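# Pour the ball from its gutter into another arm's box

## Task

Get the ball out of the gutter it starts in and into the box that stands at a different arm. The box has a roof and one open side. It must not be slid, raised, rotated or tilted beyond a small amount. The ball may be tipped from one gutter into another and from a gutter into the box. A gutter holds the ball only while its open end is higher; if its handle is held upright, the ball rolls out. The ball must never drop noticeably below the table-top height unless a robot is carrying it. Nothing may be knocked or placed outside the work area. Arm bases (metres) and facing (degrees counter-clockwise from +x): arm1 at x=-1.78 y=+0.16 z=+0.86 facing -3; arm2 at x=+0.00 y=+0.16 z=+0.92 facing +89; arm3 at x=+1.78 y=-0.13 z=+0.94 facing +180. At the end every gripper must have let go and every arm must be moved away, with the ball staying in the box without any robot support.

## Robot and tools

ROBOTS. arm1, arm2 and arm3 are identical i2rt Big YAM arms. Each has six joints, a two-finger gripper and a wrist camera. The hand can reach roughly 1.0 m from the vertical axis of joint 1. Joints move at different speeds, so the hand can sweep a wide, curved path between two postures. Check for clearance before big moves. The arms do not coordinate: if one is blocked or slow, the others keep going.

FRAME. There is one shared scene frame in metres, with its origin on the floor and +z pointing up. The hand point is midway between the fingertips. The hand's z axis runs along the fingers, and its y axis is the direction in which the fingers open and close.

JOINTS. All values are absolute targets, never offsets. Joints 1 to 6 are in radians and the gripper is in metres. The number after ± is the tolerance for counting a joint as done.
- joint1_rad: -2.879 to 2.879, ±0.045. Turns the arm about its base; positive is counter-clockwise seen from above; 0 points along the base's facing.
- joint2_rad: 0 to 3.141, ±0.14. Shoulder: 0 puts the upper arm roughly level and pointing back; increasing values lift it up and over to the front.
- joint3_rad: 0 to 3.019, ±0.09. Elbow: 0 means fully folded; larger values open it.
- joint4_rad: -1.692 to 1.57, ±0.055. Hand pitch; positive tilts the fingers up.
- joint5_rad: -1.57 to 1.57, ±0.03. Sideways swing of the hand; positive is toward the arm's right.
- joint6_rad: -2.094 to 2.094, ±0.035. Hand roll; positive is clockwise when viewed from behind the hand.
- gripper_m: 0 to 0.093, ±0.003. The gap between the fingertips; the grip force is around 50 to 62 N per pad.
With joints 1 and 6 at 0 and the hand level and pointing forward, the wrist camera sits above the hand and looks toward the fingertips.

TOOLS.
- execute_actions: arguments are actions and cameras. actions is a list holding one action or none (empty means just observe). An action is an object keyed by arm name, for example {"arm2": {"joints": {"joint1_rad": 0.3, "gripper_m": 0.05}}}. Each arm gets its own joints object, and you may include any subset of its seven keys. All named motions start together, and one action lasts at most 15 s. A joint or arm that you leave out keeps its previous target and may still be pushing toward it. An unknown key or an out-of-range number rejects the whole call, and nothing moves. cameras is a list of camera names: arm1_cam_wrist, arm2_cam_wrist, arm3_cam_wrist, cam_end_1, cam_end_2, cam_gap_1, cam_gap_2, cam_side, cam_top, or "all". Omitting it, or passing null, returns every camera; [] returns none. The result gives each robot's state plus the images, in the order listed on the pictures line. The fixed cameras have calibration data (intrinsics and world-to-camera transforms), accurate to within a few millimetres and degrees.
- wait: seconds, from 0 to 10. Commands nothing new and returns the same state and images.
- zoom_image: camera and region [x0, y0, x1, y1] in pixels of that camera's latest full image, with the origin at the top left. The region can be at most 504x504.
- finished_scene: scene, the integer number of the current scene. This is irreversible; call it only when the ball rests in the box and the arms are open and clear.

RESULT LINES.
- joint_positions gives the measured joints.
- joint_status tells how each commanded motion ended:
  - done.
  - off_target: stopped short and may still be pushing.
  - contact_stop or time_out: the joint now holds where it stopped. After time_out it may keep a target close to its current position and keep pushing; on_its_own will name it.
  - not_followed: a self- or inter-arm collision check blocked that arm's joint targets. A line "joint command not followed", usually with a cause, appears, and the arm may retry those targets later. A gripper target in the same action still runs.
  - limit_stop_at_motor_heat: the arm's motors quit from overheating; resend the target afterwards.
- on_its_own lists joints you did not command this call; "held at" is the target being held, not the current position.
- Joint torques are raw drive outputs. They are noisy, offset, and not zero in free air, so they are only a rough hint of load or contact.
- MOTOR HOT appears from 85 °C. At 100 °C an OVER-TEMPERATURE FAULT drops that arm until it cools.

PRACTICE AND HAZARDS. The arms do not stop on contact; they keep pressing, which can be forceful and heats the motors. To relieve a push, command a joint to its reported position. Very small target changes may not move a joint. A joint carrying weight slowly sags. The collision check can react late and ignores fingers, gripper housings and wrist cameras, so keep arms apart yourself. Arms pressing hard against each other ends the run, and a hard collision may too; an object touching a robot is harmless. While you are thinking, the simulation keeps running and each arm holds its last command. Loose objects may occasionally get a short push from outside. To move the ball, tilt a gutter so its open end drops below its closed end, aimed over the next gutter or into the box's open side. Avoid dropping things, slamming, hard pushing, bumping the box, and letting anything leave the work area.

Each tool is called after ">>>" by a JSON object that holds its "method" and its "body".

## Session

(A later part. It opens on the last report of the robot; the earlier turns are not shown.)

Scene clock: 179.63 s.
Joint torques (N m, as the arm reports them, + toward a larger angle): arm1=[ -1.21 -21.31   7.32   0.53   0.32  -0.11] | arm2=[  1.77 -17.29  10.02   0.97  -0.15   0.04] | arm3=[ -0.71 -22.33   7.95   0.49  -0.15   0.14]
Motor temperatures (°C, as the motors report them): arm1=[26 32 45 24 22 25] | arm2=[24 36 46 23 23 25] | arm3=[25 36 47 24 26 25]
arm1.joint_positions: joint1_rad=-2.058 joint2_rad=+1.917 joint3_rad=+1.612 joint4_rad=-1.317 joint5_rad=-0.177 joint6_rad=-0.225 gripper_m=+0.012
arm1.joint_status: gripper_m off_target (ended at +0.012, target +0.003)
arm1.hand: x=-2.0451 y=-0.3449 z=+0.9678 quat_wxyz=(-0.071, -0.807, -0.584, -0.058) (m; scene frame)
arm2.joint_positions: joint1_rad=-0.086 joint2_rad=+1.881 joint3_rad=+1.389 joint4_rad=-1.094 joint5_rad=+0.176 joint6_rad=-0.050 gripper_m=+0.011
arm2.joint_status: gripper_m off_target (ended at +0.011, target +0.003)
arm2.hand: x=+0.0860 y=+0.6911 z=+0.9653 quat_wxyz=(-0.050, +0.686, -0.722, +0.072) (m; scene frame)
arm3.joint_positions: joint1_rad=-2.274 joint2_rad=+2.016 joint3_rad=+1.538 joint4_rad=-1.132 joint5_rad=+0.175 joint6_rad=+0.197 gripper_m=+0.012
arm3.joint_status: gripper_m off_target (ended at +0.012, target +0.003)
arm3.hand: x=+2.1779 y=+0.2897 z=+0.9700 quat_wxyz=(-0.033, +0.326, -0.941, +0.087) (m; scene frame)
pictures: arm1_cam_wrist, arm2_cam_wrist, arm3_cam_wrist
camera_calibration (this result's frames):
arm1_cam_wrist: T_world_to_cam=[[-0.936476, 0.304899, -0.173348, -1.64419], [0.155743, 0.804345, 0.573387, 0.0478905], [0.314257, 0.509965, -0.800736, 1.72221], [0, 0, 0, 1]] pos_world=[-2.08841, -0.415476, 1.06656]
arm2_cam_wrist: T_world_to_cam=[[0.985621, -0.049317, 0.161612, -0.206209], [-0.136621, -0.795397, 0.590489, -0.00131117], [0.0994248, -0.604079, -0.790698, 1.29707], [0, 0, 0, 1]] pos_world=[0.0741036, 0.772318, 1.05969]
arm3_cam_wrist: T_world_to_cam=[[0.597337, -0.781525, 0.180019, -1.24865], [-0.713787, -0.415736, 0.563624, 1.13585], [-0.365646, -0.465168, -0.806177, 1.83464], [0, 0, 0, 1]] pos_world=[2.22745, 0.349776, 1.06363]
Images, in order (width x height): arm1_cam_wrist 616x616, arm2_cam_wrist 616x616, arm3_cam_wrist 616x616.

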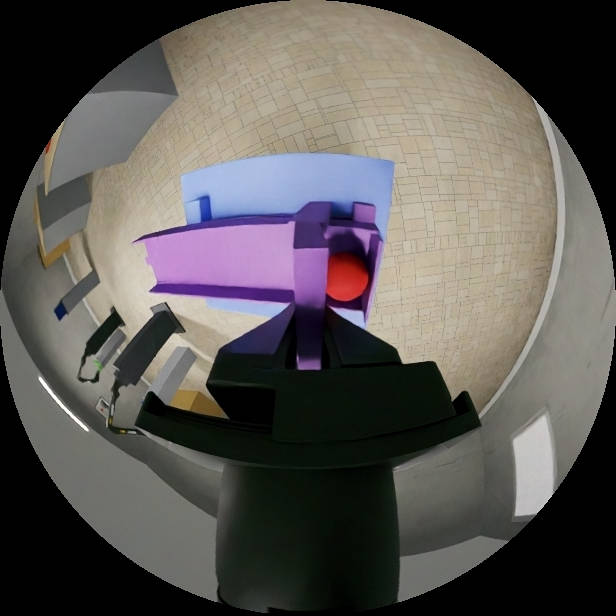

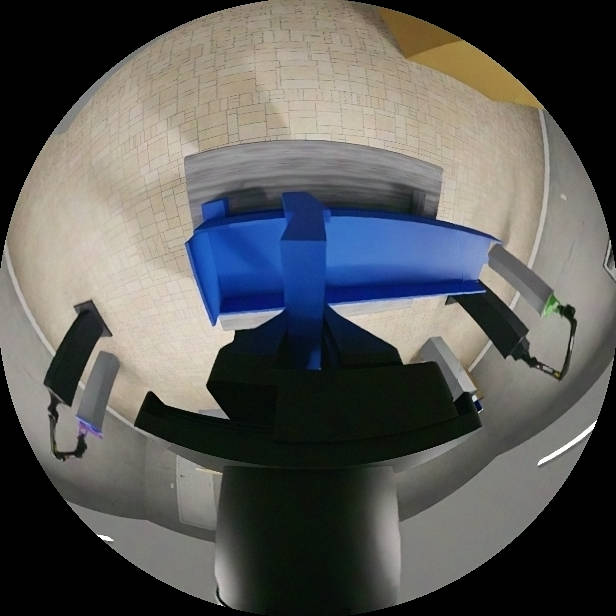

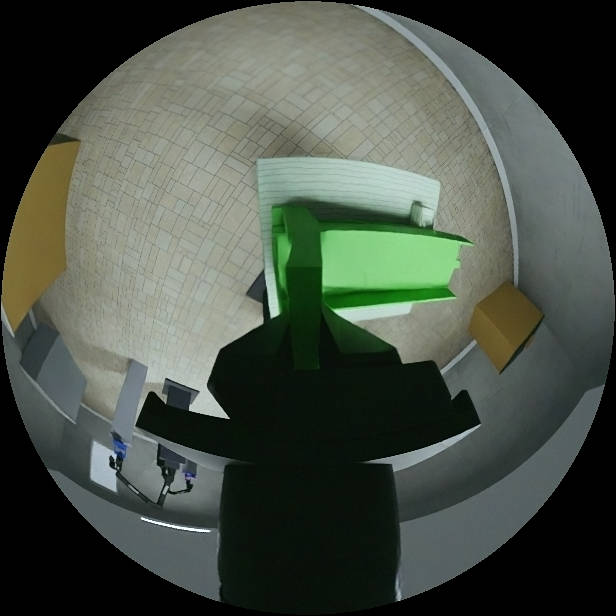

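>>> {"method": "execute_actions", "body": {"actions": [{"arm1":{"joints":{"joint2_rad":1.865,"joint3_rad":1.82,"joint4_rad":-1.504,"joint5_rad":-0.21}},"arm2":{"joints":{"joint2_rad":1.804,"joint3_rad":1.555,"joint4_rad":-1.271}},"arm3":{"joints":{"joint2_rad":1.926,"joint3_rad":1.70,"joint4_rad":-1.314}}}], "cameras": ["arm1_cam_wrist","cam_end_1","cam_end_2","cam_side"]}}

Scene clock: 192.70 s.
Joint torques (N m, as the arm reports them, + toward a larger angle): arm1=[ -1.15 -22.1   11.58  -0.42  -0.42  -0.12] | arm2=[  1.93 -16.92  13.74  -0.09   0.12   0.03] | arm3=[ -1.26 -20.46  10.71   0.01   0.27   0.1 ]
Motor temperatures (°C, as the motors report them): arm1=[26 33 45 24 22 25] | arm2=[24 36 45 23 23 25] | arm3=[25 37 47 24 26 25]
arm1.joint_positions: joint1_rad=-2.059 joint2_rad=+1.876 joint3_rad=+1.768 joint4_rad=-1.491 joint5_rad=-0.205 joint6_rad=-0.225 gripper_m=+0.012
arm1.joint_status: all done
arm1.hand: x=-2.0451 y=-0.3532 z=+1.0496 quat_wxyz=(-0.088, -0.806, -0.583, -0.053) (m; scene frame)
arm2.joint_positions: joint1_rad=-0.086 joint2_rad=+1.806 joint3_rad=+1.518 joint4_rad=-1.257 joint5_rad=+0.167 joint6_rad=-0.050 gripper_m=+0.011
arm2.joint_status: all done
arm2.hand: x=+0.0859 y=+0.7052 z=+1.0498 quat_wxyz=(-0.063, +0.685, -0.724, +0.055) (m; scene frame)
arm3.joint_positions: joint1_rad=-2.274 joint2_rad=+1.929 joint3_rad=+1.655 joint4_rad=-1.304 joint5_rad=+0.165 joint6_rad=+0.197 gripper_m=+0.012
arm3.joint_status: all done
arm3.hand: x=+2.1807 y=+0.2968 z=+1.0605 quat_wxyz=(-0.045, +0.325, -0.942, +0.074) (m; scene frame)
pictures: arm1_cam_wrist, cam_end_1, cam_end_2, cam_side
camera_calibration (this result's frames):
arm1_cam_wrist: T_world_to_cam=[[-0.93368, 0.300396, -0.194946, -1.60068], [0.150471, 0.823081, 0.547628, 0.0305645], [0.324962, 0.481975, -0.813695, 1.81756], [0, 0, 0, 1]] pos_world=[-2.08976, -0.420342, 1.15016]
Images, in order (width x height): arm1_cam_wrist 616x616, cam_end_1 672x504, cam_end_2 672x504, cam_side 672x504.

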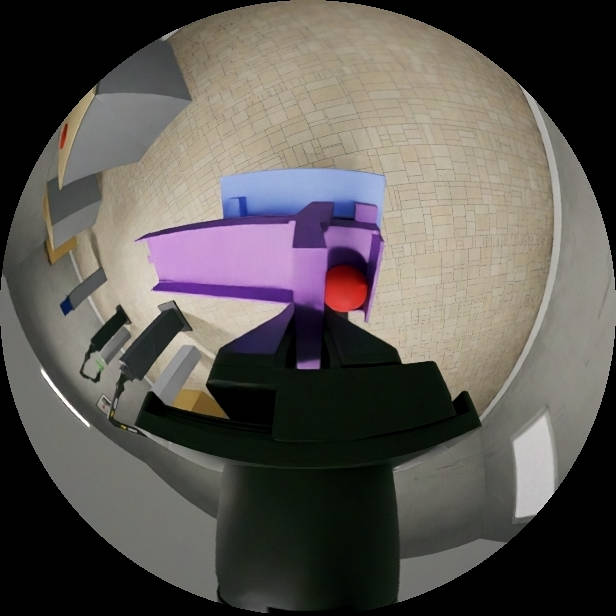

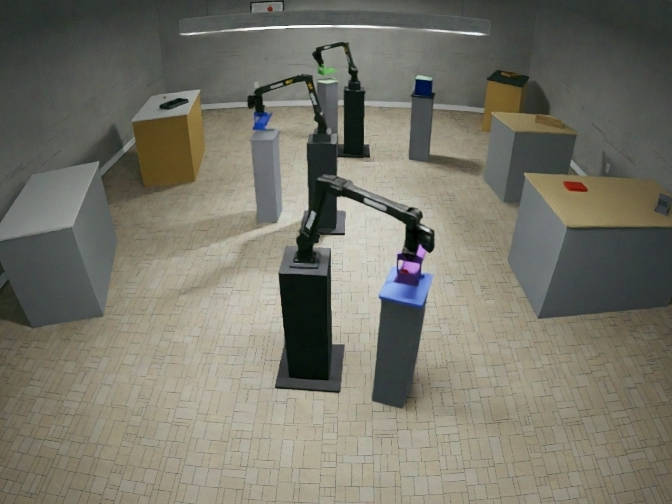

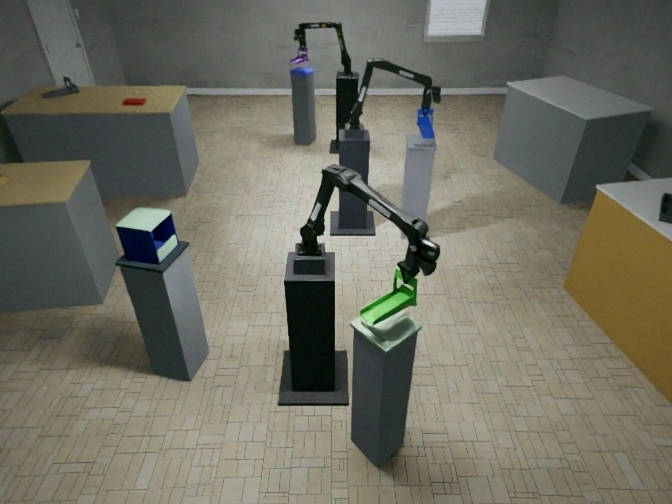

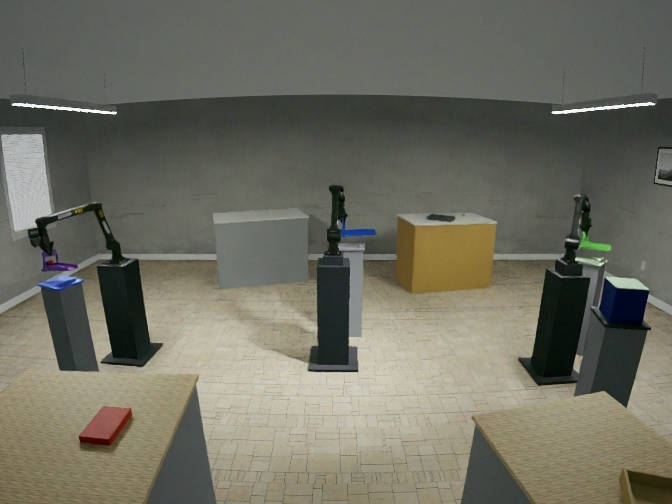

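>>> {"method": "execute_actions", "body": {"actions": [{"arm1":{"joints":{"joint5_rad":-0.42,"joint2_rad":1.80}},"arm2":{"joints":{"joint2_rad":1.6}},"arm3":{"joints":{"joint2_rad":1.6}}}], "cameras": ["arm1_cam_wrist"]}}

Scene clock: 277.60 s.
Joint torques (N m, as the arm reports them, + toward a larger angle): arm1=[ -0.96 -21.92  11.69  -0.28  -0.68  -0.13] | arm2=[  1.77 -13.49  14.28   0.25   0.12   0.03] | arm3=[ -0.83 -18.38  10.6    0.54   0.28   0.11]
Motor temperatures (°C, as the motors report them): arm1=[26 34 58 24 23 25] | arm2=[24 37 49 23 23 25] | arm3=[25 38 54 24 26 25]
arm1.joint_positions: joint1_rad=-2.059 joint2_rad=+1.817 joint3_rad=+1.768 joint4_rad=-1.491 joint5_rad=-0.412 joint6_rad=-0.225 gripper_m=+0.012
arm1.joint_status: all done
arm1.hand: x=-2.0136 y=-0.3667 z=+1.0929 quat_wxyz=(-0.194, -0.790, -0.578, -0.066) (m; scene frame)
arm2.joint_positions: joint1_rad=-0.086 joint2_rad=+1.593 joint3_rad=+1.521 joint4_rad=-1.258 joint5_rad=+0.167 joint6_rad=-0.050 gripper_m=+0.011
arm2.joint_status: all done
arm2.hand: x=+0.0848 y=+0.6937 z=+1.1622 quat_wxyz=(-0.143, +0.673, -0.725, -0.014) (m; scene frame)
arm3.joint_positions: joint1_rad=-2.274 joint2_rad=+1.614 joint3_rad=+1.670 joint4_rad=-1.309 joint5_rad=+0.165 joint6_rad=+0.197 gripper_m=+0.012
arm3.joint_status: all done
arm3.hand: x=+2.1649 y=+0.2809 z=+1.2416 quat_wxyz=(-0.183, +0.308, -0.933, -0.008) (m; scene frame)
pictures: arm1_cam_wrist
camera_calibration (this result's frames):
arm1_cam_wrist: T_world_to_cam=[[-0.891433, 0.255589, -0.374194, -1.29424], [0.078126, 0.900077, 0.428669, 0.0257433], [0.446367, 0.352895, -0.822327, 2.05559], [0, 0, 0, 1]] pos_world=[-2.07329, -0.417785, 1.19503]
Images, in order (width x height): arm1_cam_wrist 616x616.

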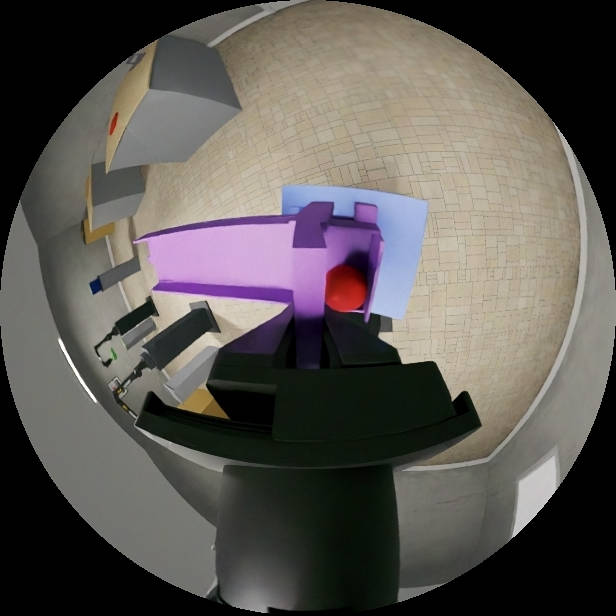

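>>> {"method": "execute_actions", "body": {"actions": [{"arm1":{"joints":{"joint1_rad":-0.9,"joint2_rad":1.75,"joint3_rad":2.0,"joint4_rad":-1.42}},"arm2":{"joints":{"joint1_rad":1.589,"joint5_rad":0.0,"joint6_rad":-1.571}},"arm3":{"joints":{"joint1_rad":1.41,"joint2_rad":1.283,"joint3_rad":1.05,"joint4_rad":-0.628,"joint5_rad":0.0,"joint6_rad":0.0}}}], "cameras": ["arm1_cam_wrist","arm3_cam_wrist","cam_end_2"]}}

Scene clock: 286.73 s.
Joint torques (N m, as the arm reports them, + toward a larger angle): arm1=[ -1.24 -22.4   11.8    0.8   -0.61  -0.13] | arm2=[  1.26 -15.49  14.11   0.25  -0.09  -0.07] | arm3=[  0.23 -14.     9.59   1.72   0.14   0.  ]
Motor temperatures (°C, as the motors report them): arm1=[26 35 59 24 23 25] | arm2=[24 36 50 23 23 25] | arm3=[25 37 53 24 26 25]
arm1.joint_positions: joint1_rad=-0.893 joint2_rad=+1.776 joint3_rad=+1.950 joint4_rad=-1.425 joint5_rad=-0.413 joint6_rad=-0.225 gripper_m=+0.012
arm1.joint_status: all done
arm1.hand: x=-1.3645 y=-0.3016 z=+1.1959 quat_wxyz=(-0.242, -0.310, -0.916, -0.083) (m; scene frame)
arm2.joint_positions: joint1_rad=+1.595 joint2_rad=+1.609 joint3_rad=+1.521 joint4_rad=-1.258 joint5_rad=-0.002 joint6_rad=-1.563 gripper_m=+0.011
arm2.joint_status: all done
arm2.hand: x=-0.5391 y=+0.1590 z=+1.1537 quat_wxyz=(-0.077, +0.703, +0.702, -0.082) (m; scene frame)
arm3.joint_positions: joint1_rad=+1.411 joint2_rad=+1.312 joint3_rad=+1.036 joint4_rad=-0.643 joint5_rad=-0.003 joint6_rad=+0.011 gripper_m=+0.012
arm3.joint_status: all done
arm3.hand: x=+1.6936 y=-0.6280 z=+1.1527 quat_wxyz=(+0.213, +0.728, +0.607, -0.237) (m; scene frame)
pictures: arm1_cam_wrist, arm3_cam_wrist, cam_end_2
camera_calibration (this result's frames):
arm1_cam_wrist: T_world_to_cam=[[-0.52886, -0.797121, -0.291384, -0.615462], [-0.848705, 0.497789, 0.178623, -1.21461], [0.00266383, 0.341765, -0.939781, 1.35927], [0, 0, 0, 1]] pos_world=[-1.35996, -0.350531, 1.31504]
arm3_cam_wrist: T_world_to_cam=[[-0.983126, 0.179909, -0.0331219, 1.8166], [0.180864, 0.983095, -0.028508, 0.35154], [0.0274332, -0.0340175, -0.999045, 1.20531], [0, 0, 0, 1]] pos_world=[1.6893, -0.631418, 1.27435]
Images, in order (width x height): arm1_cam_wrist 616x616, arm3_cam_wrist 616x616, cam_end_2 672x504.

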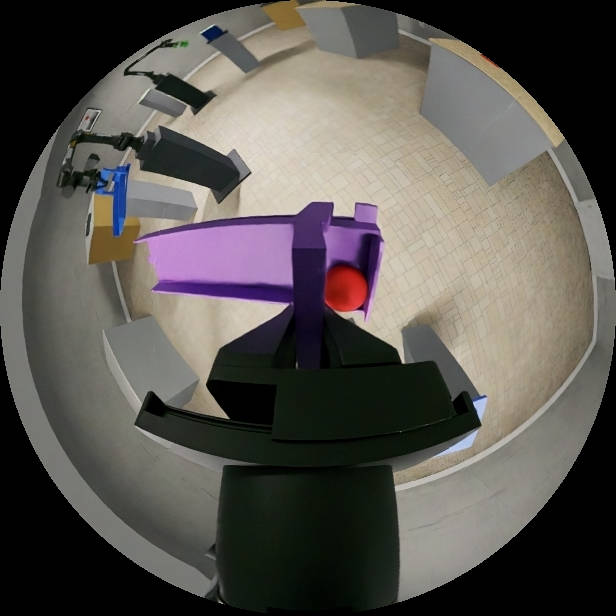

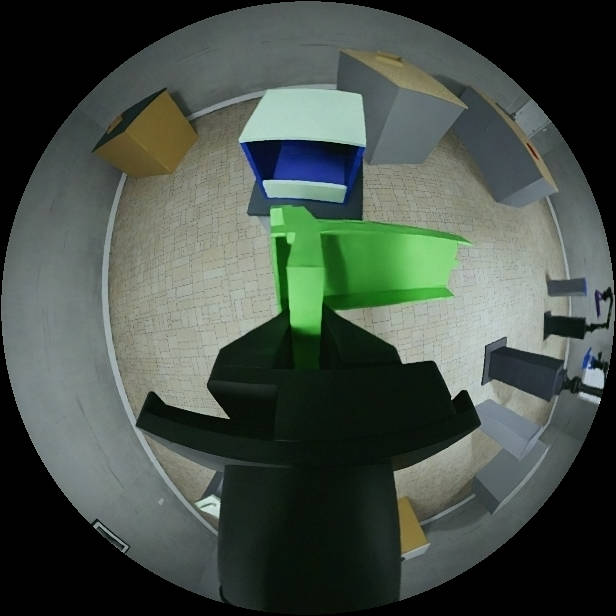

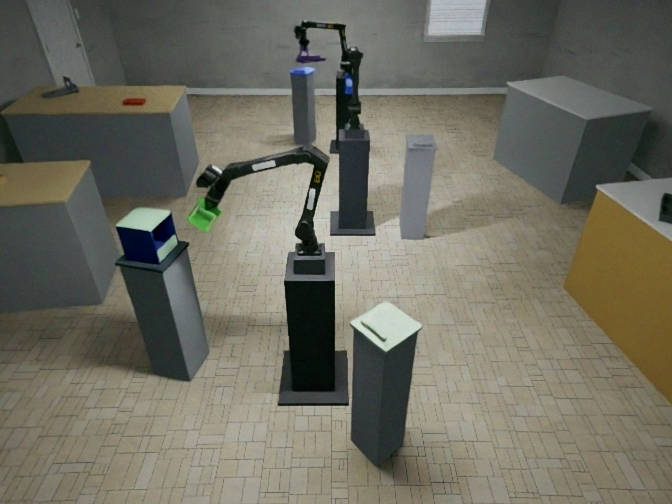

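>>> {"method": "zoom_image", "body": {"camera": "arm3_cam_wrist", "region": [220, 70, 390, 230]}}

>>> {"method": "execute_actions", "body": {"actions": [{"arm1":{"joints":{"joint1_rad":-0.3,"joint6_rad":0.7,"joint4_rad":-1.40}},"arm3":{"joints":{"joint1_rad":1.15}}}], "cameras": ["arm1_cam_wrist","arm3_cam_wrist"]}}

Region (220, 70, 390, 230) of arm3_cam_wrist's 616x616 image, scaled by 2.965, with more detail than that image has; it fills the top 474 rows of this view, and the rest is white.

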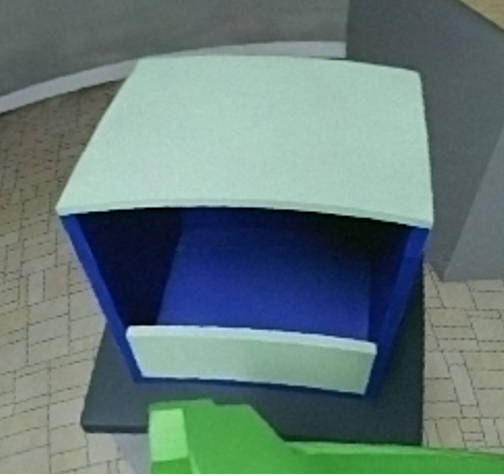

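Scene clock: 296.60 s.
Joint torques (N m, as the arm reports them, + toward a larger angle): arm1=[ -0.12 -22.36  11.8    1.14  -0.54  -0.1 ] | arm2=[  1.29 -15.55  14.1    0.24  -0.09  -0.07] | arm3=[  0.98 -14.71   9.6    1.88   0.01  -0.1 ]
Motor temperatures (°C, as the motors report them): arm1=[26 35 60 24 23 25] | arm2=[24 36 50 23 23 25] | arm3=[25 36 52 24 26 25]
arm1.joint_positions: joint1_rad=-0.308 joint2_rad=+1.776 joint3_rad=+1.950 joint4_rad=-1.414 joint5_rad=-0.413 joint6_rad=+0.691 gripper_m=+0.012
arm1.joint_status: all done
arm1.hand: x=-1.1786 y=+0.0030 z=+1.1967 quat_wxyz=(-0.126, -0.455, -0.852, -0.226) (m; scene frame)
arm2.joint_positions: joint1_rad=+1.595 joint2_rad=+1.609 joint3_rad=+1.521 joint4_rad=-1.258 joint5_rad=-0.002 joint6_rad=-1.563 gripper_m=+0.011
arm2.joint_status: not commanded
arm2.hand: x=-0.5391 y=+0.1590 z=+1.1537 quat_wxyz=(-0.077, +0.703, +0.702, -0.082) (m; scene frame)
arm3.joint_positions: joint1_rad=+1.139 joint2_rad=+1.312 joint3_rad=+1.036 joint4_rad=-0.643 joint5_rad=+0.002 joint6_rad=+0.011 gripper_m=+0.012
arm3.joint_status: all done
arm3.hand: x=+1.5619 y=-0.5869 z=+1.1511 quat_wxyz=(+0.175, +0.804, +0.503, -0.264) (m; scene frame)
pictures: arm1_cam_wrist, arm3_cam_wrist
camera_calibration (this result's frames):
arm1_cam_wrist: T_world_to_cam=[[-0.7203, -0.489421, -0.491564, -0.261106], [-0.693415, 0.526974, 0.491401, -1.39999], [0.0185393, 0.694814, -0.718951, 1.00877], [0, 0, 0, 1]] pos_world=[-1.17755, -0.090943, 1.28487]
arm3_cam_wrist: T_world_to_cam=[[-0.897887, 0.439337, -0.0279554, 1.69289], [0.440006, 0.897634, -0.0254584, -0.123479], [0.0139089, -0.0351594, -0.999285, 1.22946], [0, 0, 0, 1]] pos_world=[1.55726, -0.589685, 1.27277]
Images, in order (width x height): arm1_cam_wrist 616x616, arm3_cam_wrist 616x616.

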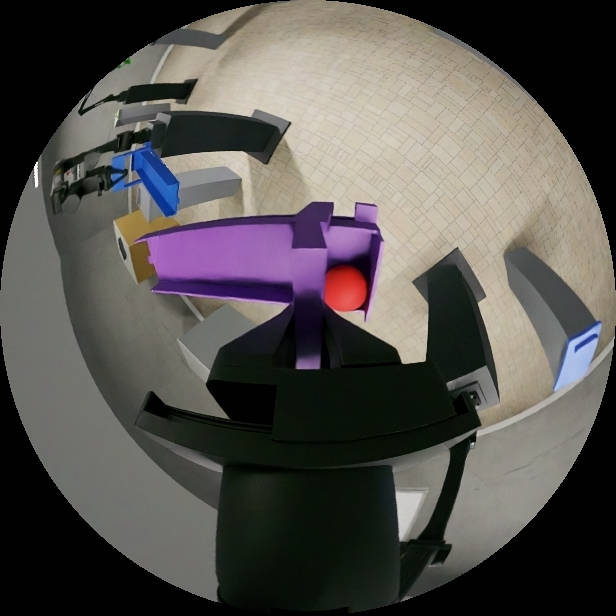

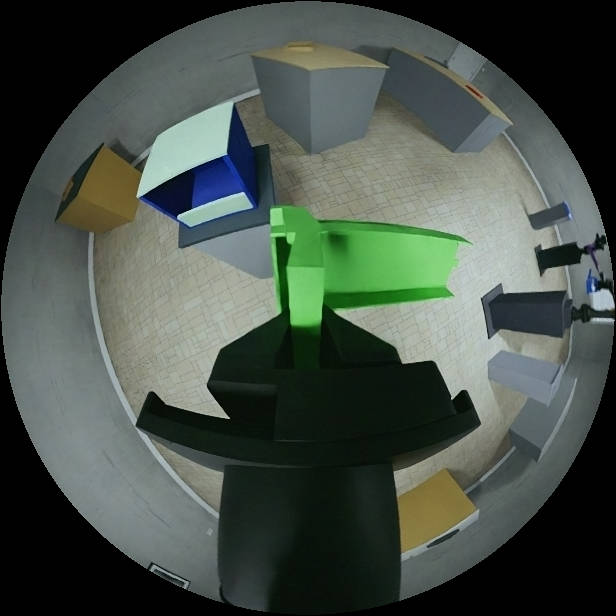

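>>> {"method": "execute_actions", "body": {"actions": [{"arm1":{"joints":{"joint6_rad":1.571,"joint5_rad":0.0}},"arm2":{"joints":{"joint2_rad":2.16,"joint4_rad":-0.893}}}], "cameras": ["arm1_cam_wrist"]}}

>>> {"method": "zoom_image", "body": {"camera": "arm3_cam_wrist", "region": [120, 80, 290, 260]}}

Scene clock: 316.17 s.
Joint torques (N m, as the arm reports them, + toward a larger angle): arm1=[ -0.24 -22.34  11.74   1.11   0.16  -0.08] | arm2=[  1.3  -22.39  11.27   0.93  -0.1   -0.08] | arm3=[  1.03 -14.63   9.66   1.72   0.01  -0.1 ]
Motor temperatures (°C, as the motors report them): arm1=[26 35 61 24 23 25] | arm2=[24 37 50 23 23 25] | arm3=[25 35 52 24 26 25]
arm1.joint_positions: joint1_rad=-0.307 joint2_rad=+1.776 joint3_rad=+1.950 joint4_rad=-1.414 joint5_rad=-0.002 joint6_rad=+1.562 gripper_m=+0.012
arm1.joint_status: all done
arm1.hand: x=-1.1982 y=-0.0623 z=+1.1830 quat_wxyz=(-0.135, -0.808, -0.565, -0.094) (m; scene frame)
arm2.joint_positions: joint1_rad=+1.595 joint2_rad=+2.184 joint3_rad=+1.524 joint4_rad=-0.910 joint5_rad=-0.002 joint6_rad=-1.564 gripper_m=+0.011
arm2.joint_status: all done
arm2.hand: x=-0.5974 y=+0.1579 z=+0.8418 quat_wxyz=(+0.001, +0.707, +0.707, -0.002) (m; scene frame)
arm3.joint_positions: joint1_rad=+1.139 joint2_rad=+1.312 joint3_rad=+1.036 joint4_rad=-0.643 joint5_rad=+0.002 joint6_rad=+0.011 gripper_m=+0.012
arm3.joint_status: not commanded
arm3.hand: x=+1.5619 y=-0.5869 z=+1.1511 quat_wxyz=(+0.175, +0.804, +0.503, -0.264) (m; scene frame)
pictures: arm1_cam_wrist
camera_calibration (this result's frames):
arm1_cam_wrist: T_world_to_cam=[[-0.892894, 0.320764, -0.315992, -0.677911], [0.10739, 0.833244, 0.542376, -0.454141], [0.437273, 0.45035, -0.778446, 1.60154], [0, 0, 0, 1]] pos_world=[-1.25684, -0.125396, 1.27881]
Images, in order (width x height): arm1_cam_wrist 616x616.

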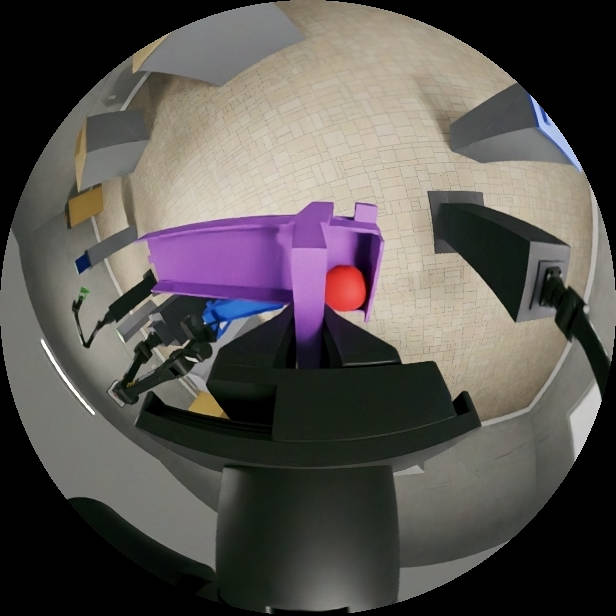

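This scene's latest camera images include none from arm3_cam_wrist. They are from: arm1_cam_wrist. Call execute_actions without "cameras", or with arm3_cam_wrist in "cameras", to get its image.

>>> {"method": "execute_actions", "body": {"actions": [{"arm1":{"joints":{"joint1_rad":0.06}},"arm2":{"joints":{"joint3_rad":1.86,"joint1_rad":1.585}}}], "cameras": ["arm3_cam_wrist","cam_gap_1","cam_side"]}}

>>> {"method": "zoom_image", "body": {"camera": "arm3_cam_wrist", "region": [120, 80, 290, 260]}}

>>> {"method": "zoom_image", "body": {"camera": "cam_side", "region": [130, 160, 290, 280]}}

Scene clock: 326.50 s.
Joint torques (N m, as the arm reports them, + toward a larger angle): arm1=[ -0.13 -22.23  11.74   1.07   0.06  -0.11] | arm2=[  1.22 -22.75  13.8    1.35  -0.1   -0.05] | arm3=[  1.9  -14.6    9.38   1.74  -0.01  -0.07]
Motor temperatures (°C, as the motors report them): arm1=[26 35 61 24 23 25] | arm2=[24 38 49 23 23 25] | arm3=[25 35 52 24 26 25]
arm1.joint_positions: joint1_rad=+0.052 joint2_rad=+1.776 joint3_rad=+1.950 joint4_rad=-1.414 joint5_rad=+0.001 joint6_rad=+1.565 gripper_m=+0.012
arm1.joint_status: all done
arm1.hand: x=-1.1585 y=+0.1556 z=+1.1830 quat_wxyz=(-0.117, -0.696, -0.699, -0.116) (m; scene frame)
arm2.joint_positions: joint1_rad=+1.593 joint2_rad=+2.163 joint3_rad=+1.827 joint4_rad=-0.904 joint5_rad=-0.002 joint6_rad=-1.565 gripper_m=+0.011
arm2.joint_status: all done
arm2.hand: x=-0.7300 y=+0.1592 z=+0.9689 quat_wxyz=(-0.115, +0.698, +0.697, -0.119) (m; scene frame)
arm3.joint_positions: joint1_rad=+1.139 joint2_rad=+1.312 joint3_rad=+1.036 joint4_rad=-0.643 joint5_rad=+0.002 joint6_rad=+0.011 gripper_m=+0.012
arm3.joint_status: not commanded
arm3.hand: x=+1.5619 y=-0.5869 z=+1.1511 quat_wxyz=(+0.175, +0.804, +0.503, -0.264) (m; scene frame)
pictures: arm3_cam_wrist, cam_gap_1, cam_side
camera_calibration (this result's frames):
arm3_cam_wrist: T_world_to_cam=[[-0.897887, 0.439337, -0.0279554, 1.69289], [0.440006, 0.897634, -0.0254584, -0.123479], [0.0139089, -0.0351594, -0.999285, 1.22946], [0, 0, 0, 1]] pos_world=[1.55726, -0.589685, 1.27277]
Images, in order (width x height): arm3_cam_wrist 616x616, cam_gap_1 672x504, cam_side 672x504.

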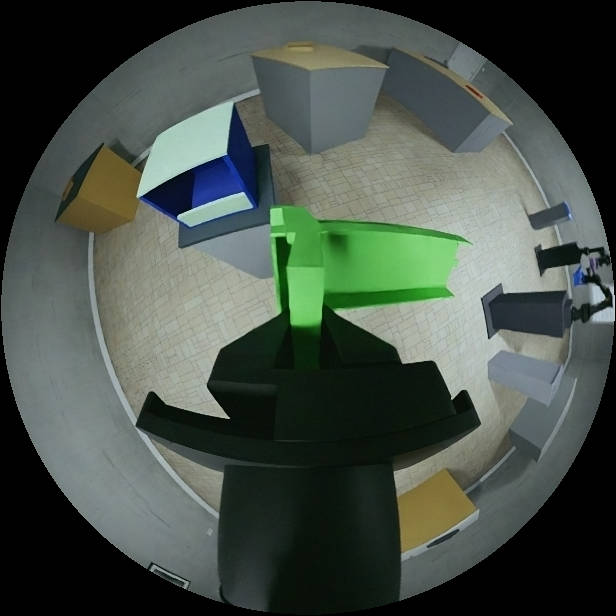

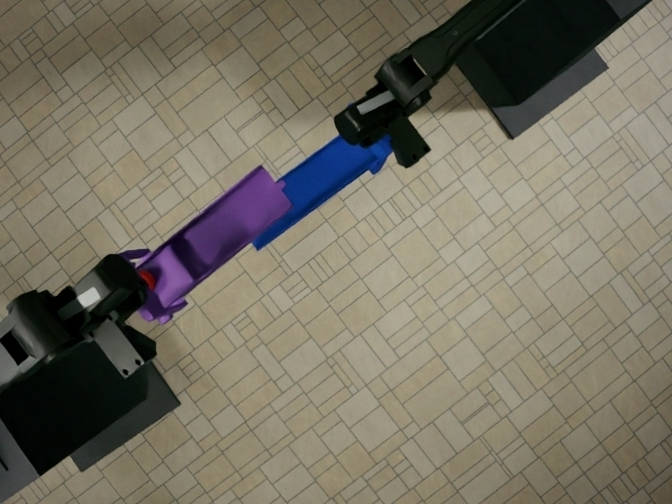

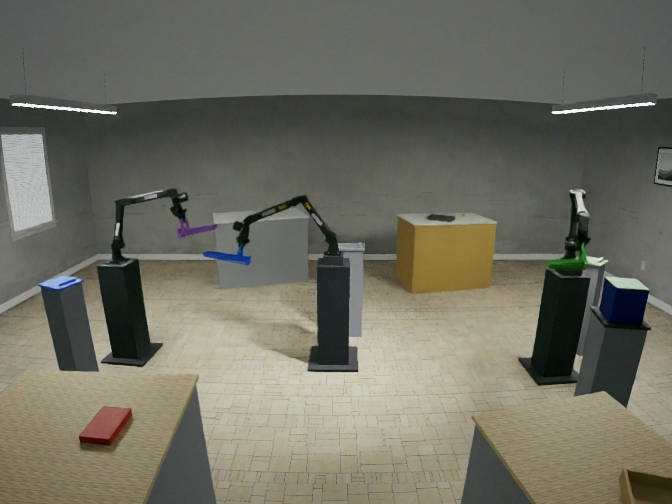

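Region (120, 80, 290, 260) of arm3_cam_wrist's 616x616 image, scaled by 2.800, with more detail than that image has.

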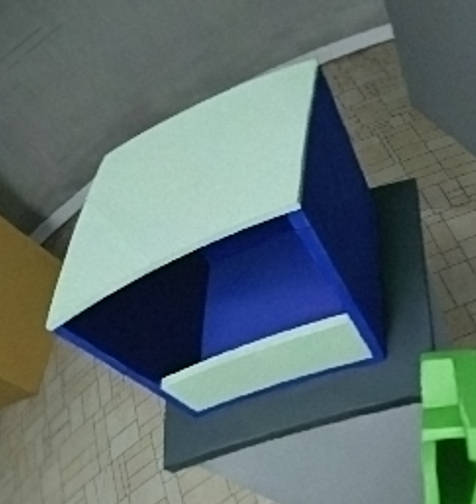

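Region (130, 160, 290, 280) of cam_side's 672x504 image, scaled by 3.150, with more detail than that image has; it fills the top 378 rows of this view, and the rest is white.

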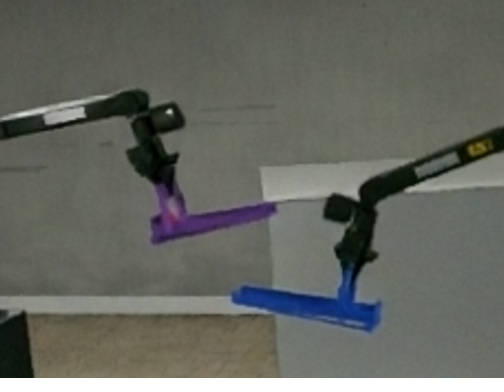

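>>> {"method": "execute_actions", "body": {"actions": [{"arm1":{"joints":{"joint2_rad":1.845,"joint3_rad":1.875,"joint4_rad":-1.30}},"arm3":{"joints":{"joint1_rad":1.6}}}], "cameras": ["arm3_cam_wrist","cam_gap_1","cam_side"]}}

>>> {"method": "zoom_image", "body": {"camera": "cam_side", "region": [160, 190, 280, 280]}}

>>> {"method": "zoom_image", "body": {"camera": "arm3_cam_wrist", "region": [250, 60, 430, 240]}}

Scene clock: 352.87 s.
Joint torques (N m, as the arm reports them, + toward a larger angle): arm1=[ -0.2  -24.51   8.92   1.21   0.06  -0.11] | arm2=[  1.14 -22.87  13.61   1.35  -0.1   -0.05] | arm3=[ -0.73 -14.3    9.74   2.01   0.17  -0.06]
Motor temperatures (°C, as the motors report them): arm1=[26 36 62 24 23 25] | arm2=[24 40 50 23 23 25] | arm3=[25 34 52 24 26 25]
arm1.joint_positions: joint1_rad=+0.052 joint2_rad=+1.875 joint3_rad=+1.863 joint4_rad=-1.322 joint5_rad=+0.001 joint6_rad=+1.565 gripper_m=+0.012
arm1.joint_status: all done
arm1.hand: x=-1.1403 y=+0.1556 z=+1.0896 quat_wxyz=(-0.084, -0.700, -0.704, -0.083) (m; scene frame)
arm2.joint_positions: joint1_rad=+1.593 joint2_rad=+2.163 joint3_rad=+1.827 joint4_rad=-0.904 joint5_rad=-0.002 joint6_rad=-1.565 gripper_m=+0.011
arm2.joint_status: not commanded
arm2.hand: x=-0.7300 y=+0.1592 z=+0.9689 quat_wxyz=(-0.115, +0.698, +0.697, -0.119) (m; scene frame)
arm3.joint_positions: joint1_rad=+1.606 joint2_rad=+1.312 joint3_rad=+1.036 joint4_rad=-0.643 joint5_rad=-0.003 joint6_rad=+0.011 gripper_m=+0.012
arm3.joint_status: all done
arm3.hand: x=+1.7920 y=-0.6348 z=+1.1539 quat_wxyz=(+0.236, +0.665, +0.675, -0.216) (m; scene frame)
pictures: arm3_cam_wrist, cam_gap_1, cam_side
camera_calibration (this result's frames):
arm3_cam_wrist: T_world_to_cam=[[-0.999339, -0.0143003, -0.0334356, 1.82082], [-0.0132669, 0.999434, -0.030927, 0.701451], [0.0338589, -0.0304629, -0.998962, 1.19425], [0, 0, 0, 1]] pos_world=[1.78849, -0.638635, 1.27558]
Images, in order (width x height): arm3_cam_wrist 616x616, cam_gap_1 672x504, cam_side 672x504.

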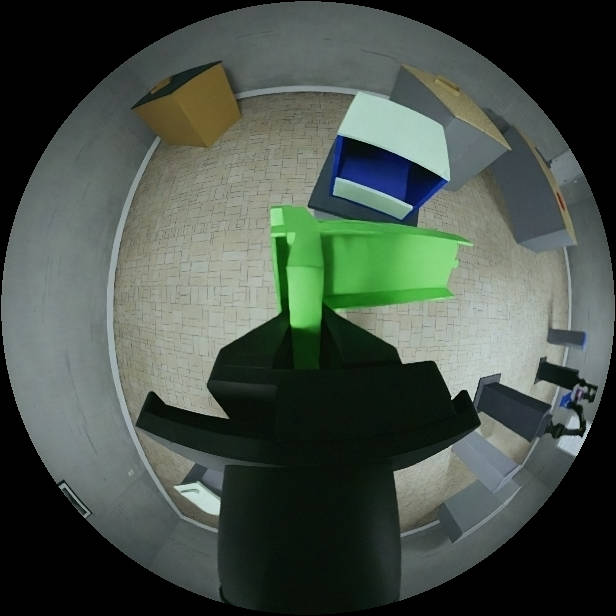

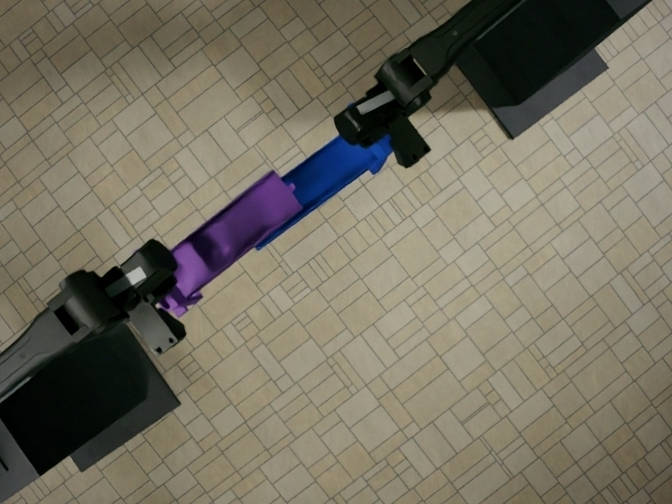

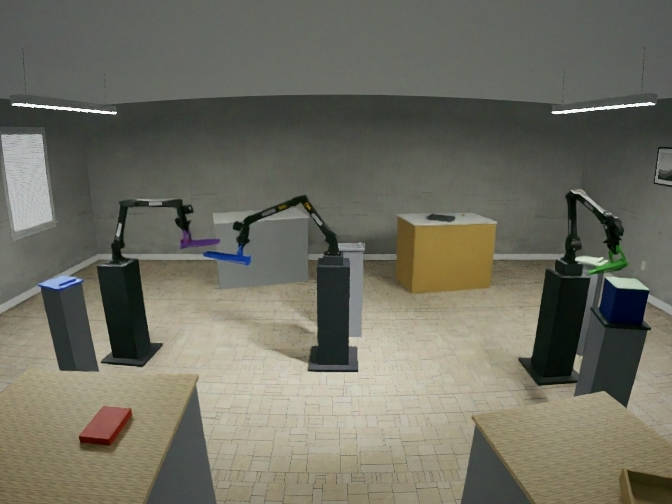

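Region (160, 190, 280, 280) of cam_side's 672x504 image, scaled by 4.200, with more detail than that image has; it fills the top 378 rows of this view, and the rest is white.

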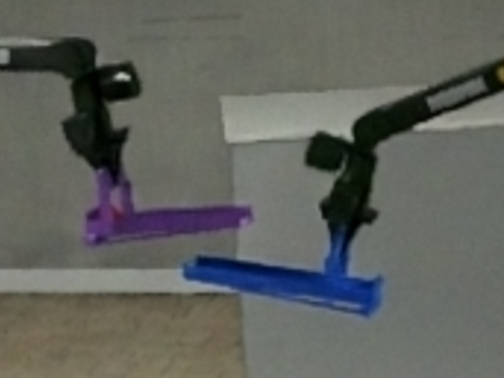

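Region (250, 60, 430, 240) of arm3_cam_wrist's 616x616 image, scaled by 2.800, with more detail than that image has.

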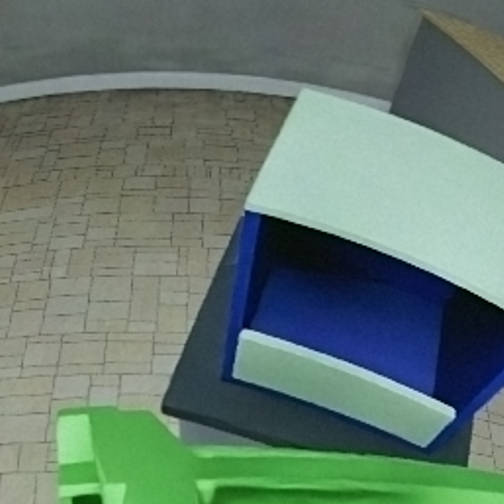

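>>> {"method": "execute_actions", "body": {"actions": [{"arm1":{"joints":{"joint4_rad":-1.42}}}], "cameras": ["arm1_cam_wrist","arm2_cam_wrist","cam_side"]}}

>>> {"method": "zoom_image", "body": {"camera": "cam_side", "region": [160, 190, 280, 280]}}

Scene clock: 358.47 s.
Joint torques (N m, as the arm reports them, + toward a larger angle): arm1=[ -0.17 -24.21   8.78  -0.04   0.06  -0.1 ] | arm2=[  1.21 -22.82  13.6    1.34  -0.11  -0.05] | arm3=[ -0.13 -13.82   9.6    1.61   0.18  -0.07]
Motor temperatures (°C, as the motors report them): arm1=[26 36 60 24 23 25] | arm2=[24 40 50 23 23 25] | arm3=[25 34 52 24 26 25]
arm1.joint_positions: joint1_rad=+0.052 joint2_rad=+1.875 joint3_rad=+1.863 joint4_rad=-1.411 joint5_rad=+0.001 joint6_rad=+1.565 gripper_m=+0.012
arm1.joint_status: all done
arm1.hand: x=-1.1618 y=+0.1556 z=+1.0855 quat_wxyz=(-0.053, -0.703, -0.707, -0.052) (m; scene frame)
arm2.joint_positions: joint1_rad=+1.593 joint2_rad=+2.163 joint3_rad=+1.827 joint4_rad=-0.904 joint5_rad=-0.002 joint6_rad=-1.565 gripper_m=+0.011
arm2.joint_status: not commanded
arm2.hand: x=-0.7300 y=+0.1592 z=+0.9689 quat_wxyz=(-0.115, +0.698, +0.697, -0.119) (m; scene frame)
arm3.joint_positions: joint1_rad=+1.606 joint2_rad=+1.312 joint3_rad=+1.036 joint4_rad=-0.643 joint5_rad=-0.003 joint6_rad=+0.011 gripper_m=+0.012
arm3.joint_status: not commanded
arm3.hand: x=+1.7920 y=-0.6348 z=+1.1539 quat_wxyz=(+0.236, +0.665, +0.675, -0.216) (m; scene frame)
pictures: arm1_cam_wrist, arm2_cam_wrist, cam_side
camera_calibration (this result's frames):
arm1_cam_wrist: T_world_to_cam=[[-0.990391, -0.00989388, -0.137942, -1.00121], [-0.0871428, 0.819158, 0.566909, -0.837178], [0.107388, 0.573482, -0.812149, 1.04574], [0, 0, 0, 1]] pos_world=[-1.17685, 0.0761639, 1.18579]
arm2_cam_wrist: T_world_to_cam=[[-0.949165, 0.00292622, 0.314766, -0.99786], [0.182261, 0.820394, 0.541973, -0.515452], [-0.256647, 0.571791, -0.779222, 0.601528], [0, 0, 0, 1]] pos_world=[-0.698806, 0.0818451, 1.06218]
Images, in order (width x height): arm1_cam_wrist 616x616, arm2_cam_wrist 616x616, cam_side 672x504.

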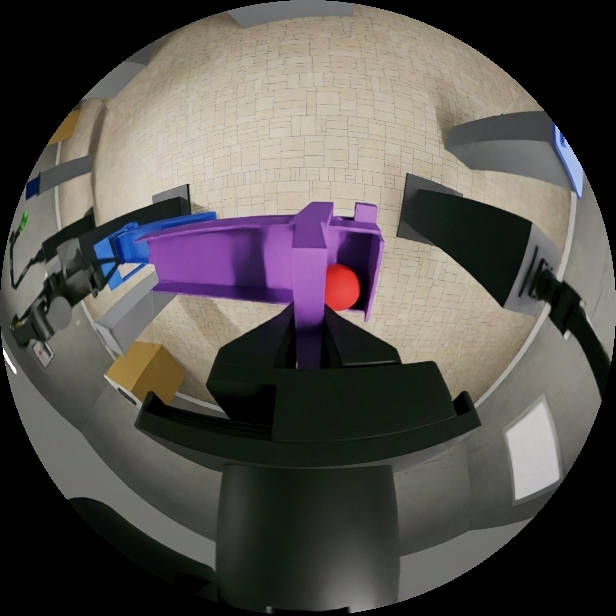

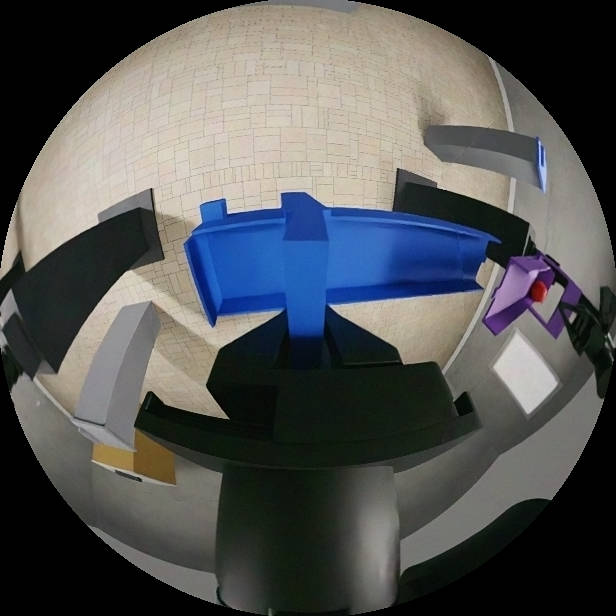

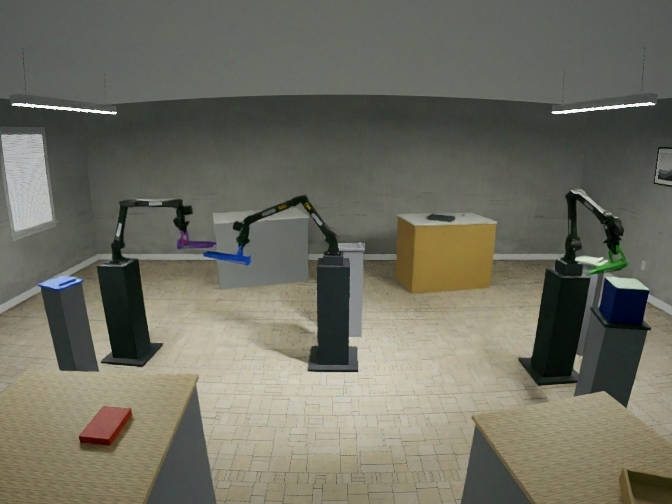

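Region (160, 190, 280, 280) of cam_side's 672x504 image, scaled by 4.200, with more detail than that image has; it fills the top 378 rows of this view, and the rest is white.

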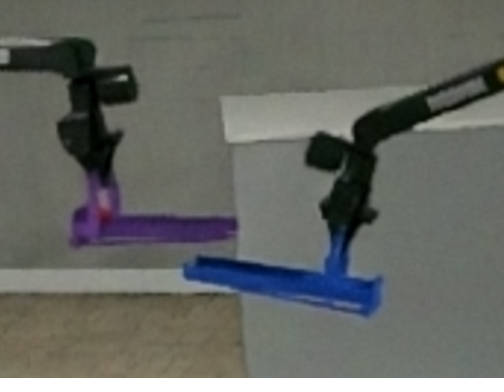

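>>> {"method": "execute_actions", "body": {"actions": [], "cameras": ["arm1_cam_wrist","arm2_cam_wrist"]}}

Scene clock: 363.10 s.
Joint torques (N m, as the arm reports them, + toward a larger angle): arm1=[ -0.05 -24.43   8.82   0.02   0.06  -0.1 ] | arm2=[  1.18 -22.98  13.57   1.34  -0.16  -0.03] | arm3=[ -0.84 -14.48   9.7    1.88   0.19  -0.08]
Motor temperatures (°C, as the motors report them): arm1=[26 36 58 24 23 25] | arm2=[24 41 50 23 23 25] | arm3=[25 34 52 24 26 25]
arm1.joint_positions: joint1_rad=+0.052 joint2_rad=+1.875 joint3_rad=+1.863 joint4_rad=-1.413 joint5_rad=+0.001 joint6_rad=+1.565 gripper_m=+0.012
arm1.joint_status: all done
arm1.hand: x=-1.1623 y=+0.1556 z=+1.0854 quat_wxyz=(-0.052, -0.703, -0.707, -0.051) (m; scene frame)
arm2.joint_positions: joint1_rad=+1.592 joint2_rad=+2.165 joint3_rad=+1.827 joint4_rad=-0.904 joint5_rad=+0.000 joint6_rad=-1.567 gripper_m=+0.011
arm2.joint_status: not commanded
arm2.hand: x=-0.7299 y=+0.1601 z=+0.9681 quat_wxyz=(-0.115, +0.698, +0.697, -0.118) (m; scene frame)
arm3.joint_positions: joint1_rad=+1.606 joint2_rad=+1.312 joint3_rad=+1.036 joint4_rad=-0.643 joint5_rad=-0.003 joint6_rad=+0.011 gripper_m=+0.012
arm3.joint_status: not commanded
arm3.hand: x=+1.7920 y=-0.6348 z=+1.1539 quat_wxyz=(+0.236, +0.665, +0.675, -0.216) (m; scene frame)
pictures: arm1_cam_wrist, arm2_cam_wrist
camera_calibration (this result's frames):
arm1_cam_wrist: T_world_to_cam=[[-0.990704, -0.00989387, -0.135675, -1.0046], [-0.085845, 0.819158, 0.567107, -0.835887], [0.105529, 0.573482, -0.812393, 1.04383], [0, 0, 0, 1]] pos_world=[-1.17717, 0.0761639, 1.18574]
arm2_cam_wrist: T_world_to_cam=[[-0.949522, 0.00138041, 0.313698, -0.996499], [0.181004, 0.81915, 0.54427, -0.518695], [-0.256214, 0.573577, -0.778051, 0.599309], [0, 0, 0, 1]] pos_world=[-0.69876, 0.0825148, 1.0612]
Images, in order (width x height): arm1_cam_wrist 616x616, arm2_cam_wrist 616x616.

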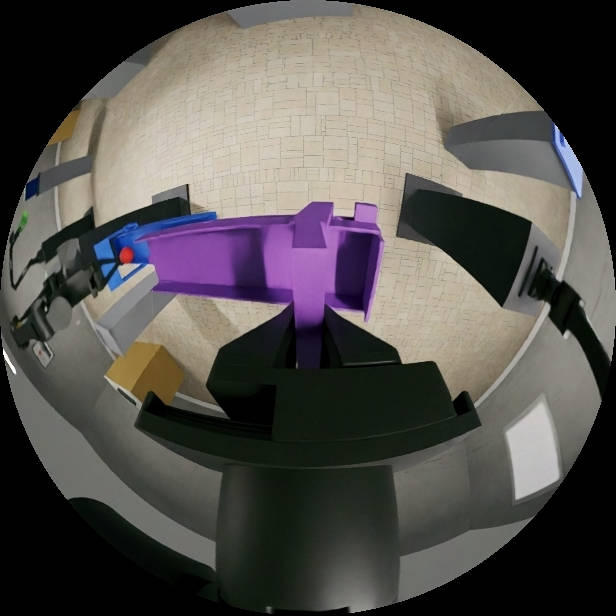

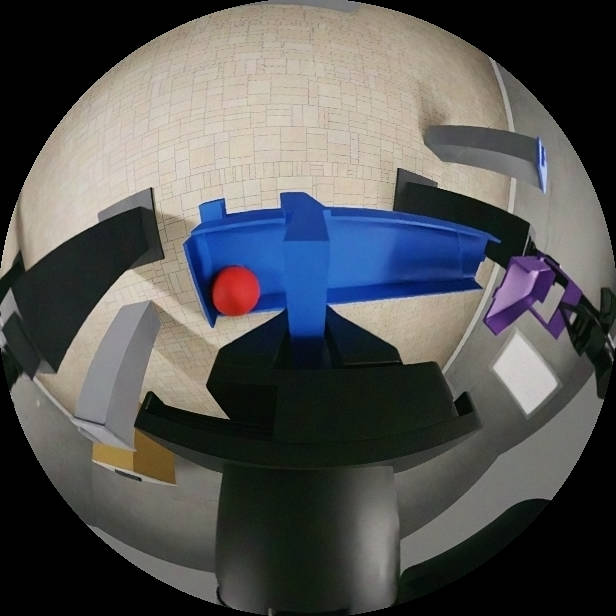

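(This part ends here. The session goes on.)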